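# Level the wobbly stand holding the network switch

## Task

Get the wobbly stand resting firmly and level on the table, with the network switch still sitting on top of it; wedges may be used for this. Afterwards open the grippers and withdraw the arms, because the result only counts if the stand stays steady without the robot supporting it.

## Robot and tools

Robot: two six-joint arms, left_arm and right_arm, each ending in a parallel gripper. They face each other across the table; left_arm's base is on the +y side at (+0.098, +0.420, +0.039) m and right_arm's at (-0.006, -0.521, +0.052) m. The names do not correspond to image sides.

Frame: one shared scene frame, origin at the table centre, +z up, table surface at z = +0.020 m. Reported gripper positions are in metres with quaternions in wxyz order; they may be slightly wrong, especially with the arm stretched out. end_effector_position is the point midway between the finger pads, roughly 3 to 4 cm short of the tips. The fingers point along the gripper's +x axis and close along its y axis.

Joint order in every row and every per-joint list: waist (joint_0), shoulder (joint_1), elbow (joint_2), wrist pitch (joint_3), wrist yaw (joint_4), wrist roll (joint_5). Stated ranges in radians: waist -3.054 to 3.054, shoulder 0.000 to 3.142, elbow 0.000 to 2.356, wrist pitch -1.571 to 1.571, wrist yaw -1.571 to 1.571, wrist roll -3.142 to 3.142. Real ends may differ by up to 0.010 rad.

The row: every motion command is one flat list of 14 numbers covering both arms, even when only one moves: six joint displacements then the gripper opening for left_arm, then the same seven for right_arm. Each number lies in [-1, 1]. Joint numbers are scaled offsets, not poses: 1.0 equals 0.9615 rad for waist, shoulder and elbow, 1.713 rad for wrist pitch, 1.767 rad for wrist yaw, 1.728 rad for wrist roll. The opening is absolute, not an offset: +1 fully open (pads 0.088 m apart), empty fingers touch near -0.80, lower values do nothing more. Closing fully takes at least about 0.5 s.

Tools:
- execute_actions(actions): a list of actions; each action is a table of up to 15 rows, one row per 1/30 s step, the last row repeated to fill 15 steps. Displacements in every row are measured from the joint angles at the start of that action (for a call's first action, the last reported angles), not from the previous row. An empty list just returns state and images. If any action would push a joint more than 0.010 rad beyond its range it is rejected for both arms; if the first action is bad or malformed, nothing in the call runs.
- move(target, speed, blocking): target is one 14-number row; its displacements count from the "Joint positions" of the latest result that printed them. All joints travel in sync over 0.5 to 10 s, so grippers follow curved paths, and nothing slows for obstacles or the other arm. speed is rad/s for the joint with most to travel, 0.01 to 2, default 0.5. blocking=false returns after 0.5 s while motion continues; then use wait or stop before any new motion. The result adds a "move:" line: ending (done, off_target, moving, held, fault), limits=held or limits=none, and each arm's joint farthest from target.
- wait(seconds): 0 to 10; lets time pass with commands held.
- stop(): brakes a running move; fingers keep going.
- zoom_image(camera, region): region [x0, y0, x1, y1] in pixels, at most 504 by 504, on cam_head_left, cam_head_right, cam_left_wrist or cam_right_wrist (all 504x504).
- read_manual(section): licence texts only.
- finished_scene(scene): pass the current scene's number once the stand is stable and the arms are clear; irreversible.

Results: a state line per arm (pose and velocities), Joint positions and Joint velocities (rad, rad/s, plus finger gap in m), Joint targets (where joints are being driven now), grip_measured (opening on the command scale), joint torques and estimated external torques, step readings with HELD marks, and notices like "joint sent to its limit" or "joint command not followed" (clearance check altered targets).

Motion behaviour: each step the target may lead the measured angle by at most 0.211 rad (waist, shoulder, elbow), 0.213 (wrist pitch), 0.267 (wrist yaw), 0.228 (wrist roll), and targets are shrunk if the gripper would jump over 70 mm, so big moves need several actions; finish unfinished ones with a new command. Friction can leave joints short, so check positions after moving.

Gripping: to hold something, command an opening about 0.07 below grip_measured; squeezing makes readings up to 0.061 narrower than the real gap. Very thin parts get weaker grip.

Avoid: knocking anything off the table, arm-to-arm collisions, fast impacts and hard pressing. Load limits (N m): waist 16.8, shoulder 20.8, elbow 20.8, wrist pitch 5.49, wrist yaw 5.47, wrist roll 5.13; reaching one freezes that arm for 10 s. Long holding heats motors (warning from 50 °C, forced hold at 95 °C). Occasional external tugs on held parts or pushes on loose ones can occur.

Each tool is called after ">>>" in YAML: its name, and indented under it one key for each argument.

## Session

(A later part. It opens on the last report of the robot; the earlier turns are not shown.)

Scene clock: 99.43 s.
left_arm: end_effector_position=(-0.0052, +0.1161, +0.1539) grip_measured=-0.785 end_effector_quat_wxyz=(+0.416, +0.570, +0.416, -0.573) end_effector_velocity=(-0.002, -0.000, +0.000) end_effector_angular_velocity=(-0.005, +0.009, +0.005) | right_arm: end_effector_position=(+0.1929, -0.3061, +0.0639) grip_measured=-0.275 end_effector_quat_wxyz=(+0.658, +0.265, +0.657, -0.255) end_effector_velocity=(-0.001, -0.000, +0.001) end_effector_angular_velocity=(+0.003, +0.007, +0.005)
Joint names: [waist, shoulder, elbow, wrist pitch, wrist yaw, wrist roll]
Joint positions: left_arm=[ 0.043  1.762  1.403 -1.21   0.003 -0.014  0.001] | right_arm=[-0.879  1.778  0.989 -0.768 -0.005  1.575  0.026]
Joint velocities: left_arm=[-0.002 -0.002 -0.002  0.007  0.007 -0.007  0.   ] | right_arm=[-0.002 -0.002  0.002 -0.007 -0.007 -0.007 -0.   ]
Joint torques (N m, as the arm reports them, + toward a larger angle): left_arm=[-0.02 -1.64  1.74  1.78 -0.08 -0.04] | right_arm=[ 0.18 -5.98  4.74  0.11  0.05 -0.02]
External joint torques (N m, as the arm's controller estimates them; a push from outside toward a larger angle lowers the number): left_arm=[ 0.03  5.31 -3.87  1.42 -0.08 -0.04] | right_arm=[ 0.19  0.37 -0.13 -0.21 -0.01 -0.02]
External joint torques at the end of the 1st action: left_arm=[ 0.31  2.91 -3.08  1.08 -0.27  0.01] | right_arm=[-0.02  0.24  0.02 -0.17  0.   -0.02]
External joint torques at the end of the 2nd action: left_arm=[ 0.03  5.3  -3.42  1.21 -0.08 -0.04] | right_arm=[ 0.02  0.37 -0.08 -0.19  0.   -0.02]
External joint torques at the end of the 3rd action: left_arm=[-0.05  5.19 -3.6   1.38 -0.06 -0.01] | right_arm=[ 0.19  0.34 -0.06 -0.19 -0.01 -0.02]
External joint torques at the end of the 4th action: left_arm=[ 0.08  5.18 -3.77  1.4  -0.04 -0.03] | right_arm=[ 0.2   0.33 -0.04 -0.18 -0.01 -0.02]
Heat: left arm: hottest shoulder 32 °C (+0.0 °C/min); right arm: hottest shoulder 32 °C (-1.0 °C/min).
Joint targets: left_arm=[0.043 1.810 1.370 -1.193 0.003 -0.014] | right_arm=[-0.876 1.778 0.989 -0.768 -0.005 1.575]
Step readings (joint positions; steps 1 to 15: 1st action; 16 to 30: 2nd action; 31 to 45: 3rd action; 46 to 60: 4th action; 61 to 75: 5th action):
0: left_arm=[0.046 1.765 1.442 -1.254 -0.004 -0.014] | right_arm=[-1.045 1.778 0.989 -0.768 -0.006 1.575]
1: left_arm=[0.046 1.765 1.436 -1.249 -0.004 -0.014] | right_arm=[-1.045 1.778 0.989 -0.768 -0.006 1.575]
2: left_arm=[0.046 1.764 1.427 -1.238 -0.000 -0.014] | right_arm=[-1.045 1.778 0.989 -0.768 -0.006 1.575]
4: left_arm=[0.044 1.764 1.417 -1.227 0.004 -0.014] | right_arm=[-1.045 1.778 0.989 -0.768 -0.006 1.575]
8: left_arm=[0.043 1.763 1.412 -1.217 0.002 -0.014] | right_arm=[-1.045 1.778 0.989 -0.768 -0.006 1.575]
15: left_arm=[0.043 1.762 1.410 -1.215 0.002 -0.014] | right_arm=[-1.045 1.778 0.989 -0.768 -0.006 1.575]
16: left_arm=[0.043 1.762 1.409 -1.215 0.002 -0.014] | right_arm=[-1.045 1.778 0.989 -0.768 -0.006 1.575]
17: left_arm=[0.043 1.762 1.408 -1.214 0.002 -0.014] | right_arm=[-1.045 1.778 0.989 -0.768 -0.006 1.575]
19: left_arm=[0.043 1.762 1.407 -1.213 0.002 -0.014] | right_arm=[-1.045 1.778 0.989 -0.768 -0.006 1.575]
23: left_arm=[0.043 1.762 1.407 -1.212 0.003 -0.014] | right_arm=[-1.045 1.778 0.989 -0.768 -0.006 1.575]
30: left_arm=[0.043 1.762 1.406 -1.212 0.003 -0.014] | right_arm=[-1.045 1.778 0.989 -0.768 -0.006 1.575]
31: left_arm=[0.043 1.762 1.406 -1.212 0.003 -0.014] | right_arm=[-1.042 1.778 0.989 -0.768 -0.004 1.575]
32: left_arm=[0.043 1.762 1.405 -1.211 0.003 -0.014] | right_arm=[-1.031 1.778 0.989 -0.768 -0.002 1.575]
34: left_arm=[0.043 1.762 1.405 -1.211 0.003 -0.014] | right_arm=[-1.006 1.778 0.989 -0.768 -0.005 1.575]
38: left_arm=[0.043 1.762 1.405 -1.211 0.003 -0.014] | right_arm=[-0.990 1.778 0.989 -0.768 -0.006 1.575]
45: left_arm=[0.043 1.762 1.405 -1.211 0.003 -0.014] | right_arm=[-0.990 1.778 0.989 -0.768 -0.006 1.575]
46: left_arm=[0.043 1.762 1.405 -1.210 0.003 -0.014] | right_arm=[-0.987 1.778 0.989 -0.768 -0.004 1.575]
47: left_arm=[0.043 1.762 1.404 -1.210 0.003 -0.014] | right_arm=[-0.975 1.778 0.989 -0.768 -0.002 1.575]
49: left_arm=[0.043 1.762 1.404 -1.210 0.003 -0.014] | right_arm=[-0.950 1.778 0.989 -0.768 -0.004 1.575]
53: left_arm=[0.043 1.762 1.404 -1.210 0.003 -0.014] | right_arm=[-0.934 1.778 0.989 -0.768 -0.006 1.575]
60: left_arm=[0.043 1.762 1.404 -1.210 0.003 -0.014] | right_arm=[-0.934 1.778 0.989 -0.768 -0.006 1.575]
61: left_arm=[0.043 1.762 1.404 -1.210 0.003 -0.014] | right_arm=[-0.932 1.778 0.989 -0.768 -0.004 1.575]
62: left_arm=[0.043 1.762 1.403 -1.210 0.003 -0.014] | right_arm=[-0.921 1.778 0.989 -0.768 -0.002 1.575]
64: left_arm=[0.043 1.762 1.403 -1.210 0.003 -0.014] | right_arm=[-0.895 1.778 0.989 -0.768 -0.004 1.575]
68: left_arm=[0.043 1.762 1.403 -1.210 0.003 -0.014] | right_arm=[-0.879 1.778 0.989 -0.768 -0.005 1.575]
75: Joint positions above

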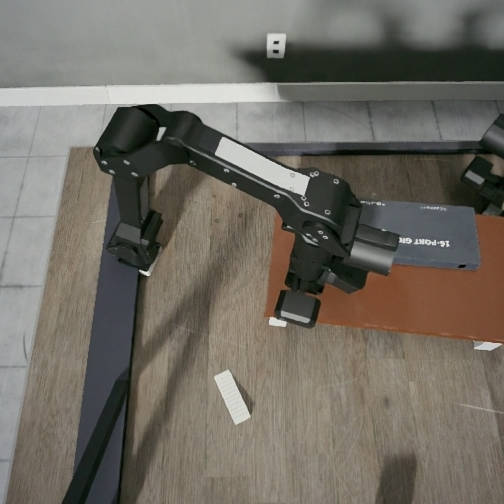

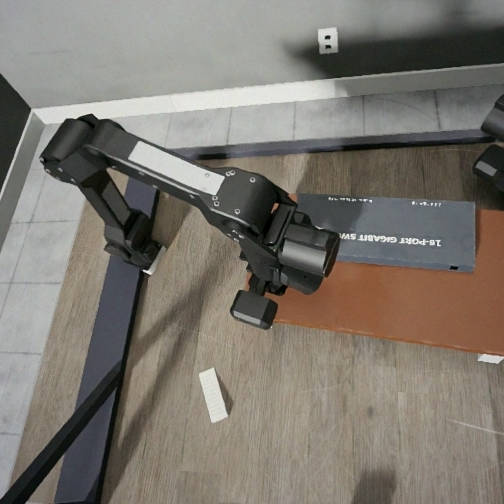

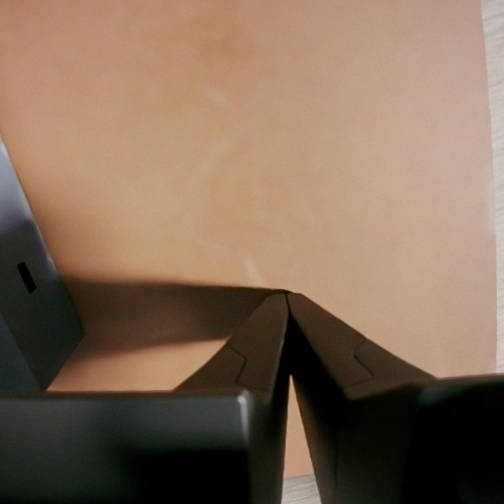

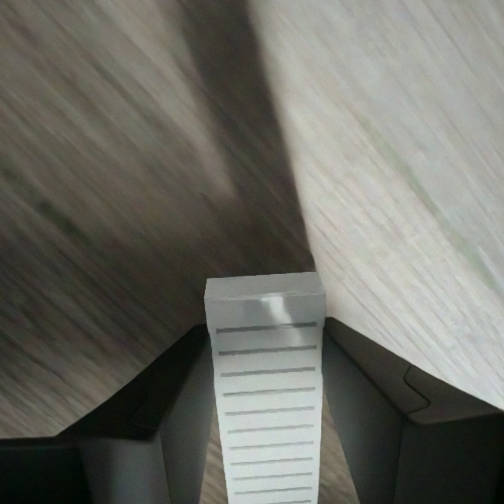

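Pressed (rocked 9 mm). Continue.

>>> execute_actions:
  actions:
    - [[0,0.05,-0.035,0.01,0,0,-1,0.04,0,0,0,0,0,-0.8]]
    - [[0,0.05,-0.035,0.01,0,0,-1,0.04,0,0,0,0,0,-0.8]]
    - [[0,0.05,-0.035,0.01,0,0,-1,0.04,0,0,0,0,0,-0.8]]
    - [[0,0.05,-0.035,0.01,0,0,-1,0.04,0,0,0,0,0,-0.8]]

Scene clock: 105.97 s.
left_arm: end_effector_position=(-0.0052, +0.1161, +0.1538) grip_measured=-0.785 end_effector_quat_wxyz=(+0.416, +0.570, +0.416, -0.573) end_effector_velocity=(+0.003, +0.002, +0.000) end_effector_angular_velocity=(+0.005, -0.009, +0.010) | right_arm: end_effector_position=(+0.1605, -0.2802, +0.0639) grip_measured=-0.275 end_effector_quat_wxyz=(+0.675, +0.217, +0.674, -0.207) end_effector_velocity=(-0.002, -0.005, +0.000) end_effector_angular_velocity=(-0.022, +0.006, +0.005)
Joint names: [waist, shoulder, elbow, wrist pitch, wrist yaw, wrist roll]
Joint positions: left_arm=[ 0.043  1.762  1.403 -1.209  0.003 -0.014  0.001] | right_arm=[-0.735  1.778  0.989 -0.768 -0.002  1.575  0.026]
Joint velocities: left_arm=[ 0.002 -0.002 -0.002 -0.007 -0.007 -0.007  0.   ] | right_arm=[-0.002 -0.002 -0.002 -0.022  0.007 -0.007 -0.   ]
Joint torques (N m, as the arm reports them, + toward a larger angle): left_arm=[ 0.04 -1.76  1.68  1.78 -0.06 -0.03] | right_arm=[ 0.18 -5.99  4.74  0.11  0.03 -0.02]
External joint torques (N m, as the arm's controller estimates them; a push from outside toward a larger angle lowers the number): left_arm=[ 0.01  5.24 -3.91  1.45 -0.05 -0.03] | right_arm=[ 0.19  0.32 -0.04 -0.18 -0.03 -0.02]
External joint torques at the end of the 1st action: left_arm=[ 0.04  5.27 -3.82  1.44 -0.1  -0.01] | right_arm=[ 0.17  0.33 -0.02 -0.18 -0.04 -0.03]
External joint torques at the end of the 2nd action: left_arm=[ 0.13  5.43 -3.95  1.46 -0.04  0.  ] | right_arm=[ 0.18  0.42 -0.11 -0.19 -0.02 -0.02]
External joint torques at the end of the 3rd action: left_arm=[ 0.    5.41 -3.79  1.47 -0.07 -0.05] | right_arm=[ 0.2   0.34 -0.1  -0.2  -0.03 -0.02]
Heat: left arm: hottest shoulder 32 °C (+0.0 °C/min); right arm: hottest shoulder 32 °C (-1.0 °C/min).
Joint targets: left_arm=[0.043 1.810 1.369 -1.192 0.003 -0.014] | right_arm=[-0.733 1.778 0.989 -0.768 -0.003 1.575]
Step readings (joint positions; steps 1 to 15: 1st action; 16 to 30: 2nd action; 31 to 45: 3rd action; 46 to 60: 4th action):
0: left_arm=[0.043 1.762 1.403 -1.210 0.003 -0.014] | right_arm=[-0.879 1.778 0.989 -0.768 -0.005 1.575]
1: left_arm=[0.043 1.762 1.403 -1.210 0.003 -0.014] | right_arm=[-0.877 1.778 0.989 -0.768 -0.004 1.575]
2: left_arm=[0.043 1.762 1.403 -1.209 0.003 -0.014] | right_arm=[-0.870 1.778 0.989 -0.768 -0.004 1.575]
4: left_arm=[0.043 1.762 1.403 -1.209 0.003 -0.014] | right_arm=[-0.853 1.778 0.989 -0.768 -0.004 1.575]
8: left_arm=[0.043 1.762 1.403 -1.209 0.003 -0.014] | right_arm=[-0.843 1.778 0.989 -0.768 -0.004 1.575]
15: left_arm=[0.043 1.762 1.403 -1.209 0.003 -0.014] | right_arm=[-0.843 1.778 0.989 -0.768 -0.004 1.575]
16: left_arm=[0.043 1.762 1.403 -1.209 0.003 -0.014] | right_arm=[-0.841 1.778 0.989 -0.768 -0.003 1.575]
17: left_arm=[0.043 1.762 1.403 -1.209 0.003 -0.014] | right_arm=[-0.834 1.778 0.989 -0.768 -0.003 1.575]
19: left_arm=[0.043 1.762 1.403 -1.209 0.003 -0.014] | right_arm=[-0.817 1.778 0.989 -0.768 -0.003 1.575]
23: left_arm=[0.043 1.762 1.403 -1.209 0.003 -0.014] | right_arm=[-0.807 1.778 0.989 -0.768 -0.003 1.575]
30: left_arm=[0.043 1.762 1.403 -1.209 0.003 -0.014] | right_arm=[-0.807 1.778 0.989 -0.768 -0.003 1.575]
31: left_arm=[0.043 1.762 1.403 -1.209 0.003 -0.014] | right_arm=[-0.805 1.778 0.989 -0.768 -0.002 1.575]
32: left_arm=[0.043 1.762 1.403 -1.209 0.003 -0.014] | right_arm=[-0.798 1.778 0.989 -0.768 -0.002 1.575]
34: left_arm=[0.043 1.762 1.403 -1.209 0.003 -0.014] | right_arm=[-0.782 1.778 0.989 -0.768 -0.002 1.575]
38: left_arm=[0.043 1.762 1.403 -1.209 0.003 -0.014] | right_arm=[-0.771 1.778 0.989 -0.768 -0.002 1.575]
45: left_arm=[0.043 1.762 1.403 -1.209 0.003 -0.014] | right_arm=[-0.771 1.778 0.989 -0.768 -0.002 1.575]
46: left_arm=[0.043 1.762 1.403 -1.209 0.003 -0.014] | right_arm=[-0.769 1.778 0.989 -0.768 -0.002 1.575]
47: left_arm=[0.043 1.762 1.403 -1.209 0.003 -0.014] | right_arm=[-0.762 1.778 0.989 -0.768 -0.001 1.575]
49: left_arm=[0.043 1.762 1.403 -1.209 0.003 -0.014] | right_arm=[-0.745 1.778 0.989 -0.768 -0.001 1.575]
53: left_arm=[0.043 1.762 1.403 -1.209 0.003 -0.014] | right_arm=[-0.735 1.778 0.989 -0.768 -0.002 1.575]
60: Joint positions above

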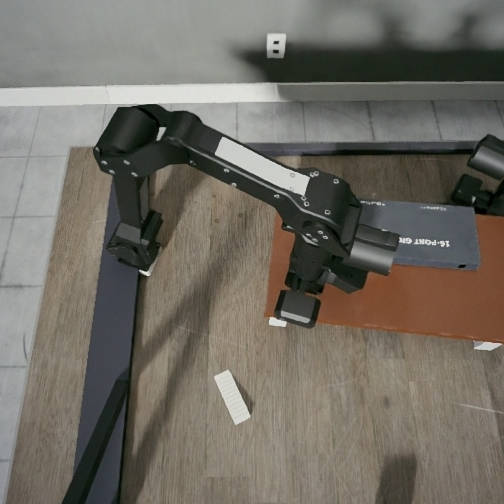

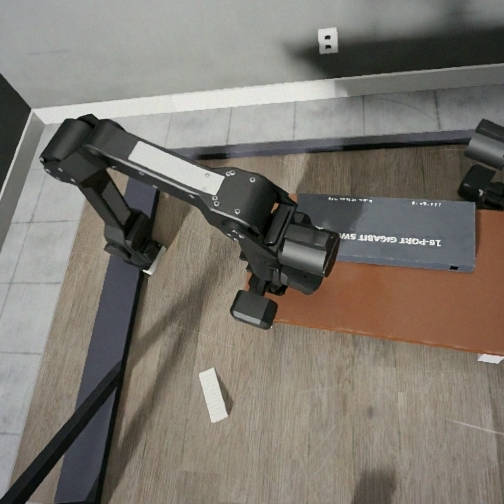

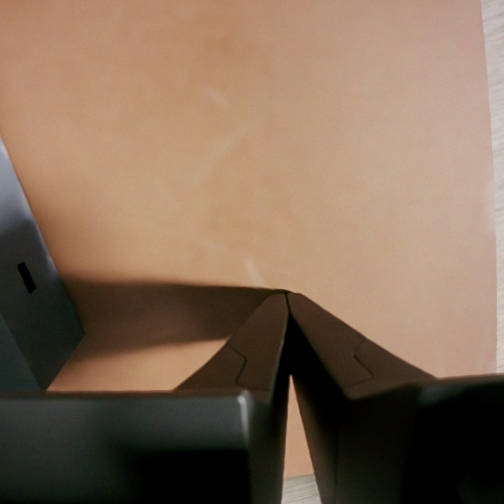

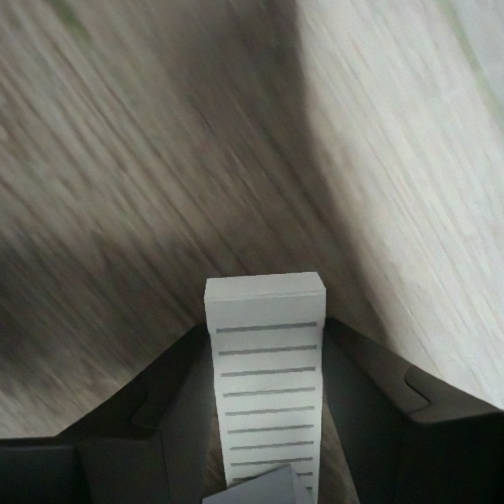

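Leg is over the wedge. Release, back off, close, push with tilted tips.

>>> execute_actions:
  actions:
    - [[0,0.05,-0.035,0.01,0,0,-1,0,0,0,0,0,0,0.3]]
    - [[0,0.05,-0.035,0.01,0,0,-1,0,0,0,0,0,0,0.3]]
    - [[0,0.05,-0.035,0.01,0,0,-1,-0.2,0,0,0,0,0,0.3]]
    - [[0,0.05,-0.035,0.01,0,0,-1,-0.05,0.01,0,0,-0.1,0,-1]]
    - [[0,0.05,-0.035,0.01,0,0,-1,0,0,0,0,0,0,-1]]
    - [[0,0.05,-0.035,0.01,0,0,-1,0.04,0,0,0,0,0,-1]]
    - [[0,0.05,-0.035,0.01,0,0,-1,0.04,0,0,0,0,0,-1]]
    - [[0,0.05,-0.035,0.01,0,0,-1,0.04,0,0,0,0,0,-1]]
    - [[0,0.05,-0.035,0.01,0,0,-1,0.03,0,0,0,0,0,-1]]
    - [[0,0.05,-0.035,0.01,0,0,-1,0.03,0,0,0,0,0,-1]]

Scene clock: 116.40 s.
left_arm: end_effector_position=(-0.0052, +0.1161, +0.1538) grip_measured=-0.785 end_effector_quat_wxyz=(+0.416, +0.570, +0.416, -0.573) end_effector_velocity=(+0.000, +0.007, -0.001) end_effector_angular_velocity=(+0.028, -0.002, -0.010) | right_arm: end_effector_position=(+0.1698, -0.2861, +0.0653) grip_measured=-0.796 end_effector_quat_wxyz=(+0.618, +0.268, +0.704, -0.225) end_effector_velocity=(-0.004, -0.004, +0.000) end_effector_angular_velocity=(-0.011, +0.019, +0.005)
Joint names: [waist, shoulder, elbow, wrist pitch, wrist yaw, wrist roll]
Joint positions: left_arm=[ 0.043  1.762  1.403 -1.209  0.003 -0.014  0.001] | right_arm=[-0.841  1.778  0.989 -0.768 -0.136  1.575  0.   ]
Joint velocities: left_arm=[-0.002 -0.002 -0.007 -0.022  0.007  0.007 -0.   ] | right_arm=[-0.002 -0.002 -0.002 -0.022 -0.007 -0.007 -0.   ]
Joint torques (N m, as the arm reports them, + toward a larger angle): left_arm=[-0.04 -1.69  1.69  1.81 -0.06 -0.05] | right_arm=[ 1.39 -5.99  4.74  0.12 -0.64 -0.02]
External joint torques (N m, as the arm's controller estimates them; a push from outside toward a larger angle lowers the number): left_arm=[-0.03  5.31 -3.89  1.49 -0.05 -0.05] | right_arm=[ 1.39  0.36 -0.06 -0.17 -0.61 -0.02]
External joint torques at the end of the 6th action: left_arm=[-0.06  5.36 -3.92  1.47 -0.06 -0.01] | right_arm=[ 0.2   0.35 -0.09 -0.2  -0.03 -0.02]
External joint torques at the end of the 7th action: left_arm=[ 0.15  5.32 -3.83  1.46 -0.08 -0.02] | right_arm=[ 0.19  0.27  0.05 -0.16 -0.03 -0.02]
External joint torques at the end of the 8th action: left_arm=[-0.05  5.12 -3.94  1.5  -0.06 -0.03] | right_arm=[ 0.46  0.28  0.   -0.17 -0.14 -0.02]
External joint torques at the end of the 9th action: left_arm=[-0.08  5.37 -3.79  1.47 -0.06 -0.05] | right_arm=[ 1.18  0.3   0.   -0.17 -0.52 -0.02]
Heat: left arm: hottest shoulder 31 °C (-1.0 °C/min); right arm: hottest shoulder 33 °C (+0.0 °C/min).
Joint targets: left_arm=[0.043 1.810 1.369 -1.192 0.003 -0.014] | right_arm=[-0.824 1.778 0.989 -0.768 -0.153 1.575]
Step readings (joint positions; steps 1 to 15: 1st action; 16 to 30: 2nd action; 31 to 45: 3rd action; 46 to 60: 4th action; 61 to 75: 5th action; 76 to 90: 6th action; 91 to 105: 7th action; 106 to 120: 8th action; 121 to 135: 9th action; 136 to 150: 10th action):
0: left_arm=[0.043 1.762 1.403 -1.209 0.003 -0.014] | right_arm=[-0.735 1.778 0.989 -0.768 -0.002 1.575]
1: left_arm=[0.043 1.762 1.403 -1.209 0.003 -0.014] | right_arm=[-0.735 1.778 0.989 -0.768 -0.002 1.575]
2: left_arm=[0.043 1.762 1.403 -1.209 0.003 -0.014] | right_arm=[-0.735 1.778 0.989 -0.768 -0.002 1.575]
4: left_arm=[0.043 1.762 1.403 -1.209 0.003 -0.014] | right_arm=[-0.735 1.778 0.989 -0.768 -0.002 1.575]
8: left_arm=[0.043 1.762 1.403 -1.209 0.003 -0.014] | right_arm=[-0.735 1.778 0.989 -0.768 -0.002 1.575]
15: left_arm=[0.043 1.762 1.403 -1.209 0.003 -0.014] | right_arm=[-0.735 1.778 0.989 -0.768 -0.002 1.575]
16: left_arm=[0.043 1.762 1.403 -1.209 0.003 -0.014] | right_arm=[-0.735 1.778 0.989 -0.768 -0.002 1.575]
17: left_arm=[0.043 1.762 1.403 -1.209 0.003 -0.014] | right_arm=[-0.735 1.778 0.989 -0.768 -0.002 1.575]
19: left_arm=[0.043 1.762 1.403 -1.209 0.003 -0.014] | right_arm=[-0.735 1.778 0.989 -0.768 -0.002 1.575]
23: left_arm=[0.043 1.762 1.403 -1.209 0.003 -0.014] | right_arm=[-0.735 1.778 0.989 -0.768 -0.002 1.575]
30: left_arm=[0.043 1.762 1.403 -1.209 0.003 -0.014] | right_arm=[-0.735 1.778 0.989 -0.768 -0.002 1.575]
31: left_arm=[0.043 1.762 1.403 -1.209 0.003 -0.014] | right_arm=[-0.745 1.778 0.989 -0.768 -0.010 1.575]
32: left_arm=[0.043 1.762 1.403 -1.209 0.003 -0.014] | right_arm=[-0.783 1.778 0.989 -0.768 -0.015 1.575]
34: left_arm=[0.043 1.762 1.403 -1.209 0.003 -0.014] | right_arm=[-0.872 1.778 0.989 -0.768 0.001 1.575]
38: left_arm=[0.043 1.762 1.403 -1.209 0.003 -0.014] | right_arm=[-0.927 1.778 0.989 -0.768 0.003 1.575]
45: left_arm=[0.043 1.762 1.403 -1.209 0.003 -0.014] | right_arm=[-0.927 1.778 0.989 -0.768 0.000 1.575]
46: left_arm=[0.043 1.762 1.403 -1.209 0.003 -0.014] | right_arm=[-0.930 1.778 0.989 -0.768 -0.022 1.575]
47: left_arm=[0.043 1.762 1.403 -1.209 0.003 -0.014] | right_arm=[-0.941 1.778 0.989 -0.768 -0.076 1.575]
49: left_arm=[0.043 1.762 1.403 -1.209 0.003 -0.014] | right_arm=[-0.959 1.778 0.989 -0.768 -0.128 1.575]
53: left_arm=[0.043 1.762 1.403 -1.209 0.003 -0.014] | right_arm=[-0.971 1.778 0.989 -0.768 -0.163 1.575]
60: left_arm=[0.043 1.762 1.403 -1.209 0.003 -0.014] | right_arm=[-0.972 1.778 0.989 -0.768 -0.173 1.575]
61: left_arm=[0.043 1.762 1.403 -1.209 0.003 -0.014] | right_arm=[-0.972 1.778 0.989 -0.768 -0.173 1.575]
62: left_arm=[0.043 1.762 1.403 -1.209 0.003 -0.014] | right_arm=[-0.972 1.778 0.989 -0.768 -0.173 1.575]
64: left_arm=[0.043 1.762 1.403 -1.209 0.003 -0.014] | right_arm=[-0.972 1.778 0.989 -0.768 -0.173 1.575]
68: left_arm=[0.043 1.762 1.403 -1.209 0.003 -0.014] | right_arm=[-0.972 1.778 0.989 -0.768 -0.173 1.575]
75: left_arm=[0.043 1.762 1.403 -1.209 0.003 -0.014] | right_arm=[-0.972 1.778 0.989 -0.768 -0.173 1.575]
76: left_arm=[0.043 1.762 1.403 -1.209 0.003 -0.014] | right_arm=[-0.970 1.778 0.989 -0.768 -0.173 1.575]
77: left_arm=[0.043 1.762 1.403 -1.209 0.003 -0.014] | right_arm=[-0.963 1.778 0.989 -0.768 -0.172 1.575]
79: left_arm=[0.043 1.762 1.403 -1.209 0.003 -0.014] | right_arm=[-0.946 1.778 0.989 -0.768 -0.172 1.575]
83: left_arm=[0.043 1.762 1.403 -1.209 0.003 -0.014] | right_arm=[-0.936 1.778 0.989 -0.768 -0.173 1.575]
90: left_arm=[0.043 1.762 1.403 -1.209 0.003 -0.014] | right_arm=[-0.936 1.778 0.989 -0.768 -0.173 1.575]
91: left_arm=[0.043 1.762 1.403 -1.209 0.003 -0.014] | right_arm=[-0.934 1.778 0.989 -0.768 -0.172 1.575]
92: left_arm=[0.043 1.762 1.403 -1.209 0.003 -0.014] | right_arm=[-0.927 1.778 0.989 -0.768 -0.171 1.575]
94: left_arm=[0.043 1.762 1.403 -1.209 0.003 -0.014] | right_arm=[-0.910 1.778 0.989 -0.768 -0.172 1.575]
98: left_arm=[0.043 1.762 1.403 -1.209 0.003 -0.014] | right_arm=[-0.900 1.778 0.989 -0.768 -0.172 1.575]
105: left_arm=[0.043 1.762 1.403 -1.209 0.003 -0.014] | right_arm=[-0.900 1.778 0.989 -0.768 -0.172 1.575]
106: left_arm=[0.043 1.762 1.403 -1.209 0.003 -0.014] | right_arm=[-0.898 1.778 0.989 -0.768 -0.171 1.575]
107: left_arm=[0.043 1.762 1.403 -1.209 0.003 -0.014] | right_arm=[-0.891 1.778 0.989 -0.768 -0.171 1.575]
109: left_arm=[0.043 1.762 1.403 -1.209 0.003 -0.014] | right_arm=[-0.874 1.778 0.989 -0.768 -0.171 1.575]
113: left_arm=[0.043 1.762 1.403 -1.209 0.003 -0.014] | right_arm=[-0.867 1.778 0.989 -0.768 -0.168 1.575]
120: left_arm=[0.043 1.762 1.403 -1.209 0.003 -0.014] | right_arm=[-0.867 1.778 0.989 -0.768 -0.168 1.575]
121: left_arm=[0.043 1.762 1.403 -1.209 0.003 -0.014] | right_arm=[-0.866 1.778 0.989 -0.768 -0.167 1.575]
122: left_arm=[0.043 1.762 1.403 -1.209 0.003 -0.014] | right_arm=[-0.862 1.778 0.989 -0.768 -0.163 1.575]
124: left_arm=[0.043 1.762 1.403 -1.209 0.003 -0.014] | right_arm=[-0.855 1.778 0.989 -0.768 -0.156 1.575]
128: left_arm=[0.043 1.762 1.403 -1.209 0.003 -0.014] | right_arm=[-0.853 1.778 0.989 -0.768 -0.154 1.575]
135: left_arm=[0.043 1.762 1.403 -1.209 0.003 -0.014] | right_arm=[-0.853 1.778 0.989 -0.768 -0.153 1.575]
136: left_arm=[0.043 1.762 1.403 -1.209 0.003 -0.014] | right_arm=[-0.852 1.778 0.989 -0.768 -0.151 1.575]
137: left_arm=[0.043 1.762 1.403 -1.209 0.003 -0.014] | right_arm=[-0.849 1.778 0.989 -0.768 -0.147 1.575]
139: left_arm=[0.043 1.762 1.403 -1.209 0.003 -0.014] | right_arm=[-0.843 1.778 0.989 -0.768 -0.139 1.575]
143: left_arm=[0.043 1.762 1.403 -1.209 0.003 -0.014] | right_arm=[-0.842 1.778 0.989 -0.768 -0.137 1.575]
150: Joint positions above

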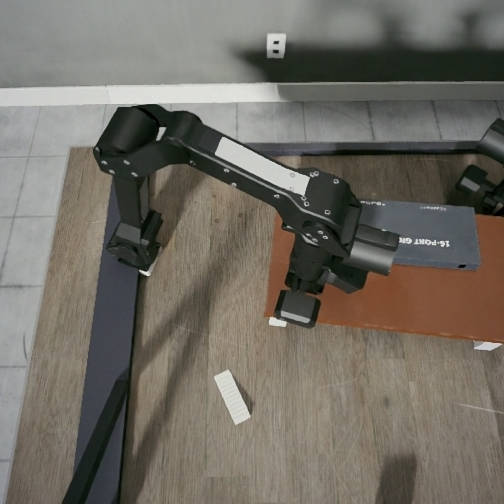

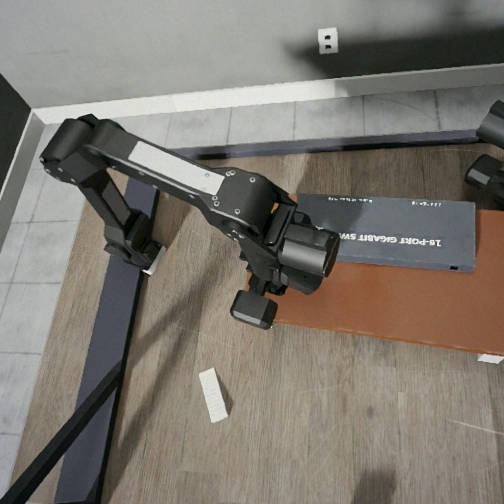

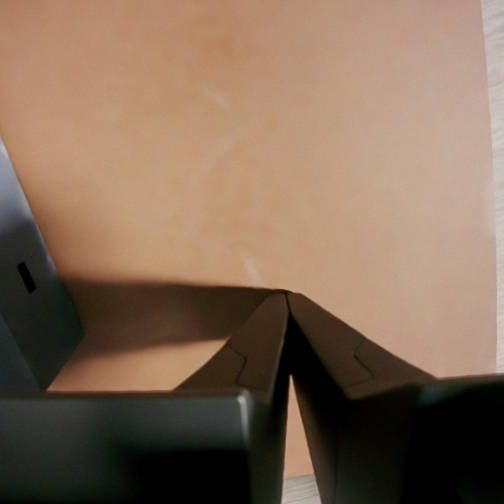

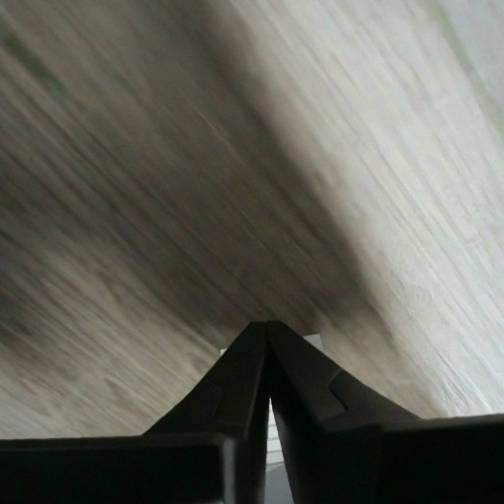

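Seated. Retreat.

>>> execute_actions:
  actions:
    - [[0,0.05,-0.035,0.01,0,0,-1,-0.15,0,0,0,0,0,-1]]
    - [[0,0,0.1,-0.056,0,0,-1,-0.05,-0.15,0,0,0,0,-1]]
    - [[0,-0.1,0.1,-0.056,0,0,-1,0,-0.15,0,0,0,0,-1]]
    - [[0,-0.15,0,0,0,0,-1,0,0,0,0,0,0,-1]]

>>> finished_scene:
  scene: 2

Scene clock: 119.93 s.
left_arm: end_effector_position=(+0.0024, +0.1386, +0.2666) grip_measured=-0.785 end_effector_quat_wxyz=(+0.459, +0.502, +0.368, -0.634) end_effector_velocity=(+0.003, +0.005, -0.001) end_effector_angular_velocity=(+0.015, -0.026, +0.005) | right_arm: end_effector_position=(+0.2231, -0.3131, +0.1443) grip_measured=-0.796 end_effector_quat_wxyz=(+0.633, +0.412, +0.629, -0.184) end_effector_velocity=(-0.003, -0.005, -0.002) end_effector_angular_velocity=(-0.018, +0.015, -0.012)
Joint names: [waist, shoulder, elbow, wrist pitch, wrist yaw, wrist roll]
Joint positions: left_arm=[ 0.043  1.521  1.574 -1.397  0.003 -0.014  0.001] | right_arm=[-1.029  1.503  0.995 -0.767 -0.136  1.575  0.   ]
Joint velocities: left_arm=[-0.007 -0.002 -0.002 -0.022 -0.022 -0.007 -0.   ] | right_arm=[-0.002 -0.002 -0.002 -0.022  0.007  0.007 -0.   ]
Joint torques (N m, as the arm reports them, + toward a larger angle): left_arm=[ 0.   -4.65  6.51  0.83 -0.07 -0.03] | right_arm=[ 0.   -5.1   5.83  0.58 -0.03 -0.04]
External joint torques (N m, as the arm's controller estimates them; a push from outside toward a larger angle lowers the number): left_arm=[ 0.04  0.75  0.75  0.12 -0.06 -0.03] | right_arm=[ 0.01  0.22  0.04 -0.17 -0.01 -0.02]
External joint torques at the end of the 1st action: left_arm=[ 0.03  5.34 -3.88  1.47 -0.06  0.  ] | right_arm=[-0.13  0.32 -0.1  -0.21 -0.02 -0.02]
External joint torques at the end of the 2nd action: left_arm=[-0.04  0.26  2.15 -0.02 -0.05 -0.03] | right_arm=[-0.25 -0.54 -0.34 -0.24  0.04 -0.02]
External joint torques at the end of the 3rd action: left_arm=[ 0.05  0.65  1.2  -0.01 -0.07 -0.03] | right_arm=[ 0.01 -0.41 -0.31 -0.22  0.   -0.02]
Heat: left arm: hottest shoulder 31 °C (-1.0 °C/min); right arm: hottest shoulder 33 °C (+0.0 °C/min).
Joint targets: left_arm=[0.043 1.524 1.575 -1.397 0.003 -0.014] | right_arm=[-1.029 1.503 0.995 -0.767 -0.136 1.575]
Step readings (joint positions; steps 1 to 15: 1st action; 16 to 30: 2nd action; 31 to 45: 3rd action; 46 to 60: 4th action):
0: left_arm=[0.043 1.762 1.403 -1.209 0.003 -0.014] | right_arm=[-0.841 1.778 0.989 -0.768 -0.136 1.575]
1: left_arm=[0.043 1.762 1.403 -1.209 0.003 -0.014] | right_arm=[-0.849 1.778 0.989 -0.768 -0.141 1.575]
2: left_arm=[0.043 1.762 1.403 -1.209 0.003 -0.014] | right_arm=[-0.877 1.778 0.989 -0.768 -0.150 1.575]
4: left_arm=[0.043 1.762 1.403 -1.209 0.003 -0.014] | right_arm=[-0.941 1.778 0.989 -0.768 -0.139 1.575]
8: left_arm=[0.043 1.762 1.403 -1.209 0.003 -0.014] | right_arm=[-0.983 1.778 0.989 -0.768 -0.135 1.575]
15: left_arm=[0.043 1.762 1.403 -1.209 0.003 -0.014] | right_arm=[-0.983 1.778 0.989 -0.768 -0.135 1.575]
16: left_arm=[0.043 1.760 1.414 -1.218 0.003 -0.014] | right_arm=[-0.986 1.765 0.989 -0.767 -0.137 1.575]
17: left_arm=[0.043 1.762 1.433 -1.239 0.003 -0.014] | right_arm=[-0.995 1.744 0.985 -0.769 -0.138 1.575]
19: left_arm=[0.043 1.766 1.455 -1.274 0.003 -0.014] | right_arm=[-1.017 1.690 0.984 -0.770 -0.136 1.575]
23: left_arm=[0.043 1.766 1.483 -1.294 0.003 -0.014] | right_arm=[-1.029 1.641 0.992 -0.767 -0.136 1.575]
30: left_arm=[0.043 1.766 1.485 -1.303 0.003 -0.014] | right_arm=[-1.029 1.641 0.992 -0.767 -0.136 1.575]
31: left_arm=[0.043 1.760 1.495 -1.316 0.003 -0.014] | right_arm=[-1.029 1.628 0.992 -0.767 -0.136 1.575]
32: left_arm=[0.043 1.756 1.509 -1.345 0.003 -0.014] | right_arm=[-1.029 1.607 0.988 -0.769 -0.136 1.575]
34: left_arm=[0.043 1.729 1.536 -1.372 0.003 -0.014] | right_arm=[-1.029 1.552 0.987 -0.769 -0.136 1.575]
38: left_arm=[0.043 1.673 1.572 -1.391 0.003 -0.014] | right_arm=[-1.029 1.503 0.995 -0.766 -0.136 1.575]
45: left_arm=[0.043 1.668 1.575 -1.397 0.003 -0.014] | right_arm=[-1.029 1.503 0.995 -0.767 -0.136 1.575]
46: left_arm=[0.043 1.655 1.575 -1.395 0.003 -0.014] | right_arm=[-1.029 1.503 0.995 -0.767 -0.136 1.575]
47: left_arm=[0.043 1.640 1.573 -1.396 0.003 -0.014] | right_arm=[-1.029 1.503 0.995 -0.767 -0.136 1.575]
49: left_arm=[0.043 1.598 1.573 -1.397 0.003 -0.014] | right_arm=[-1.029 1.503 0.995 -0.767 -0.136 1.575]
53: left_arm=[0.043 1.524 1.574 -1.397 0.003 -0.014] | right_arm=[-1.029 1.503 0.995 -0.767 -0.136 1.575]
60: Joint positions above

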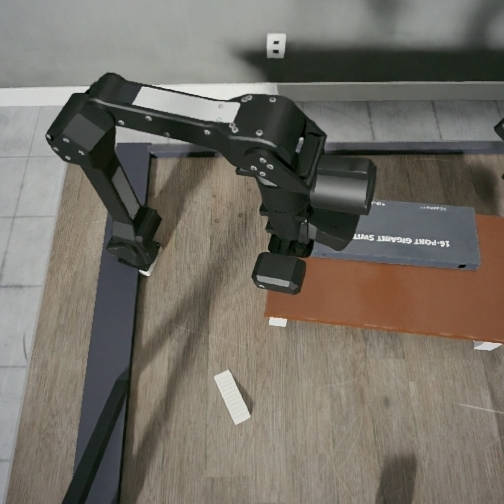

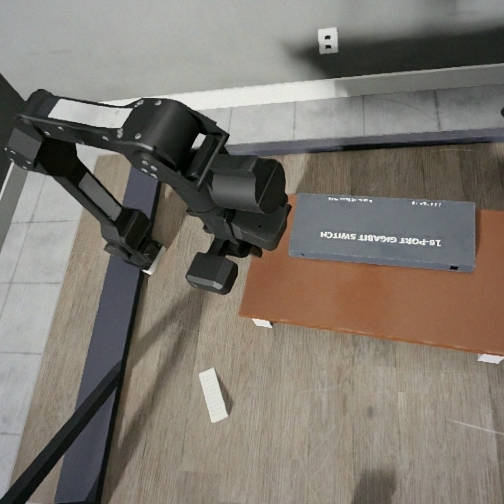

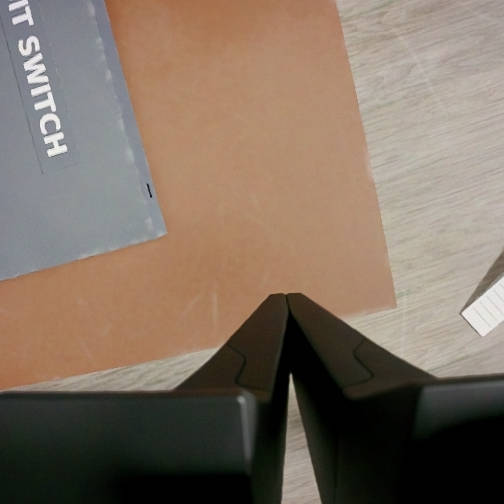

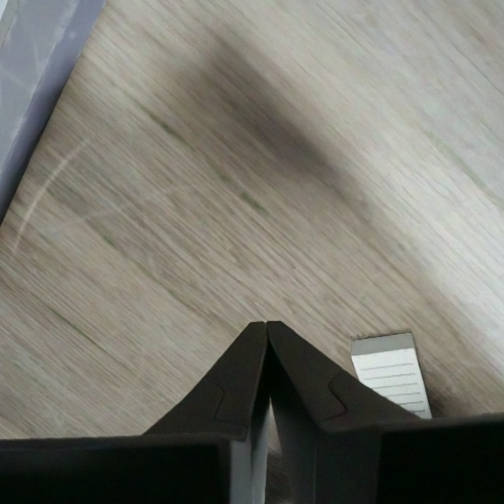

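The scene is finished: the task was done.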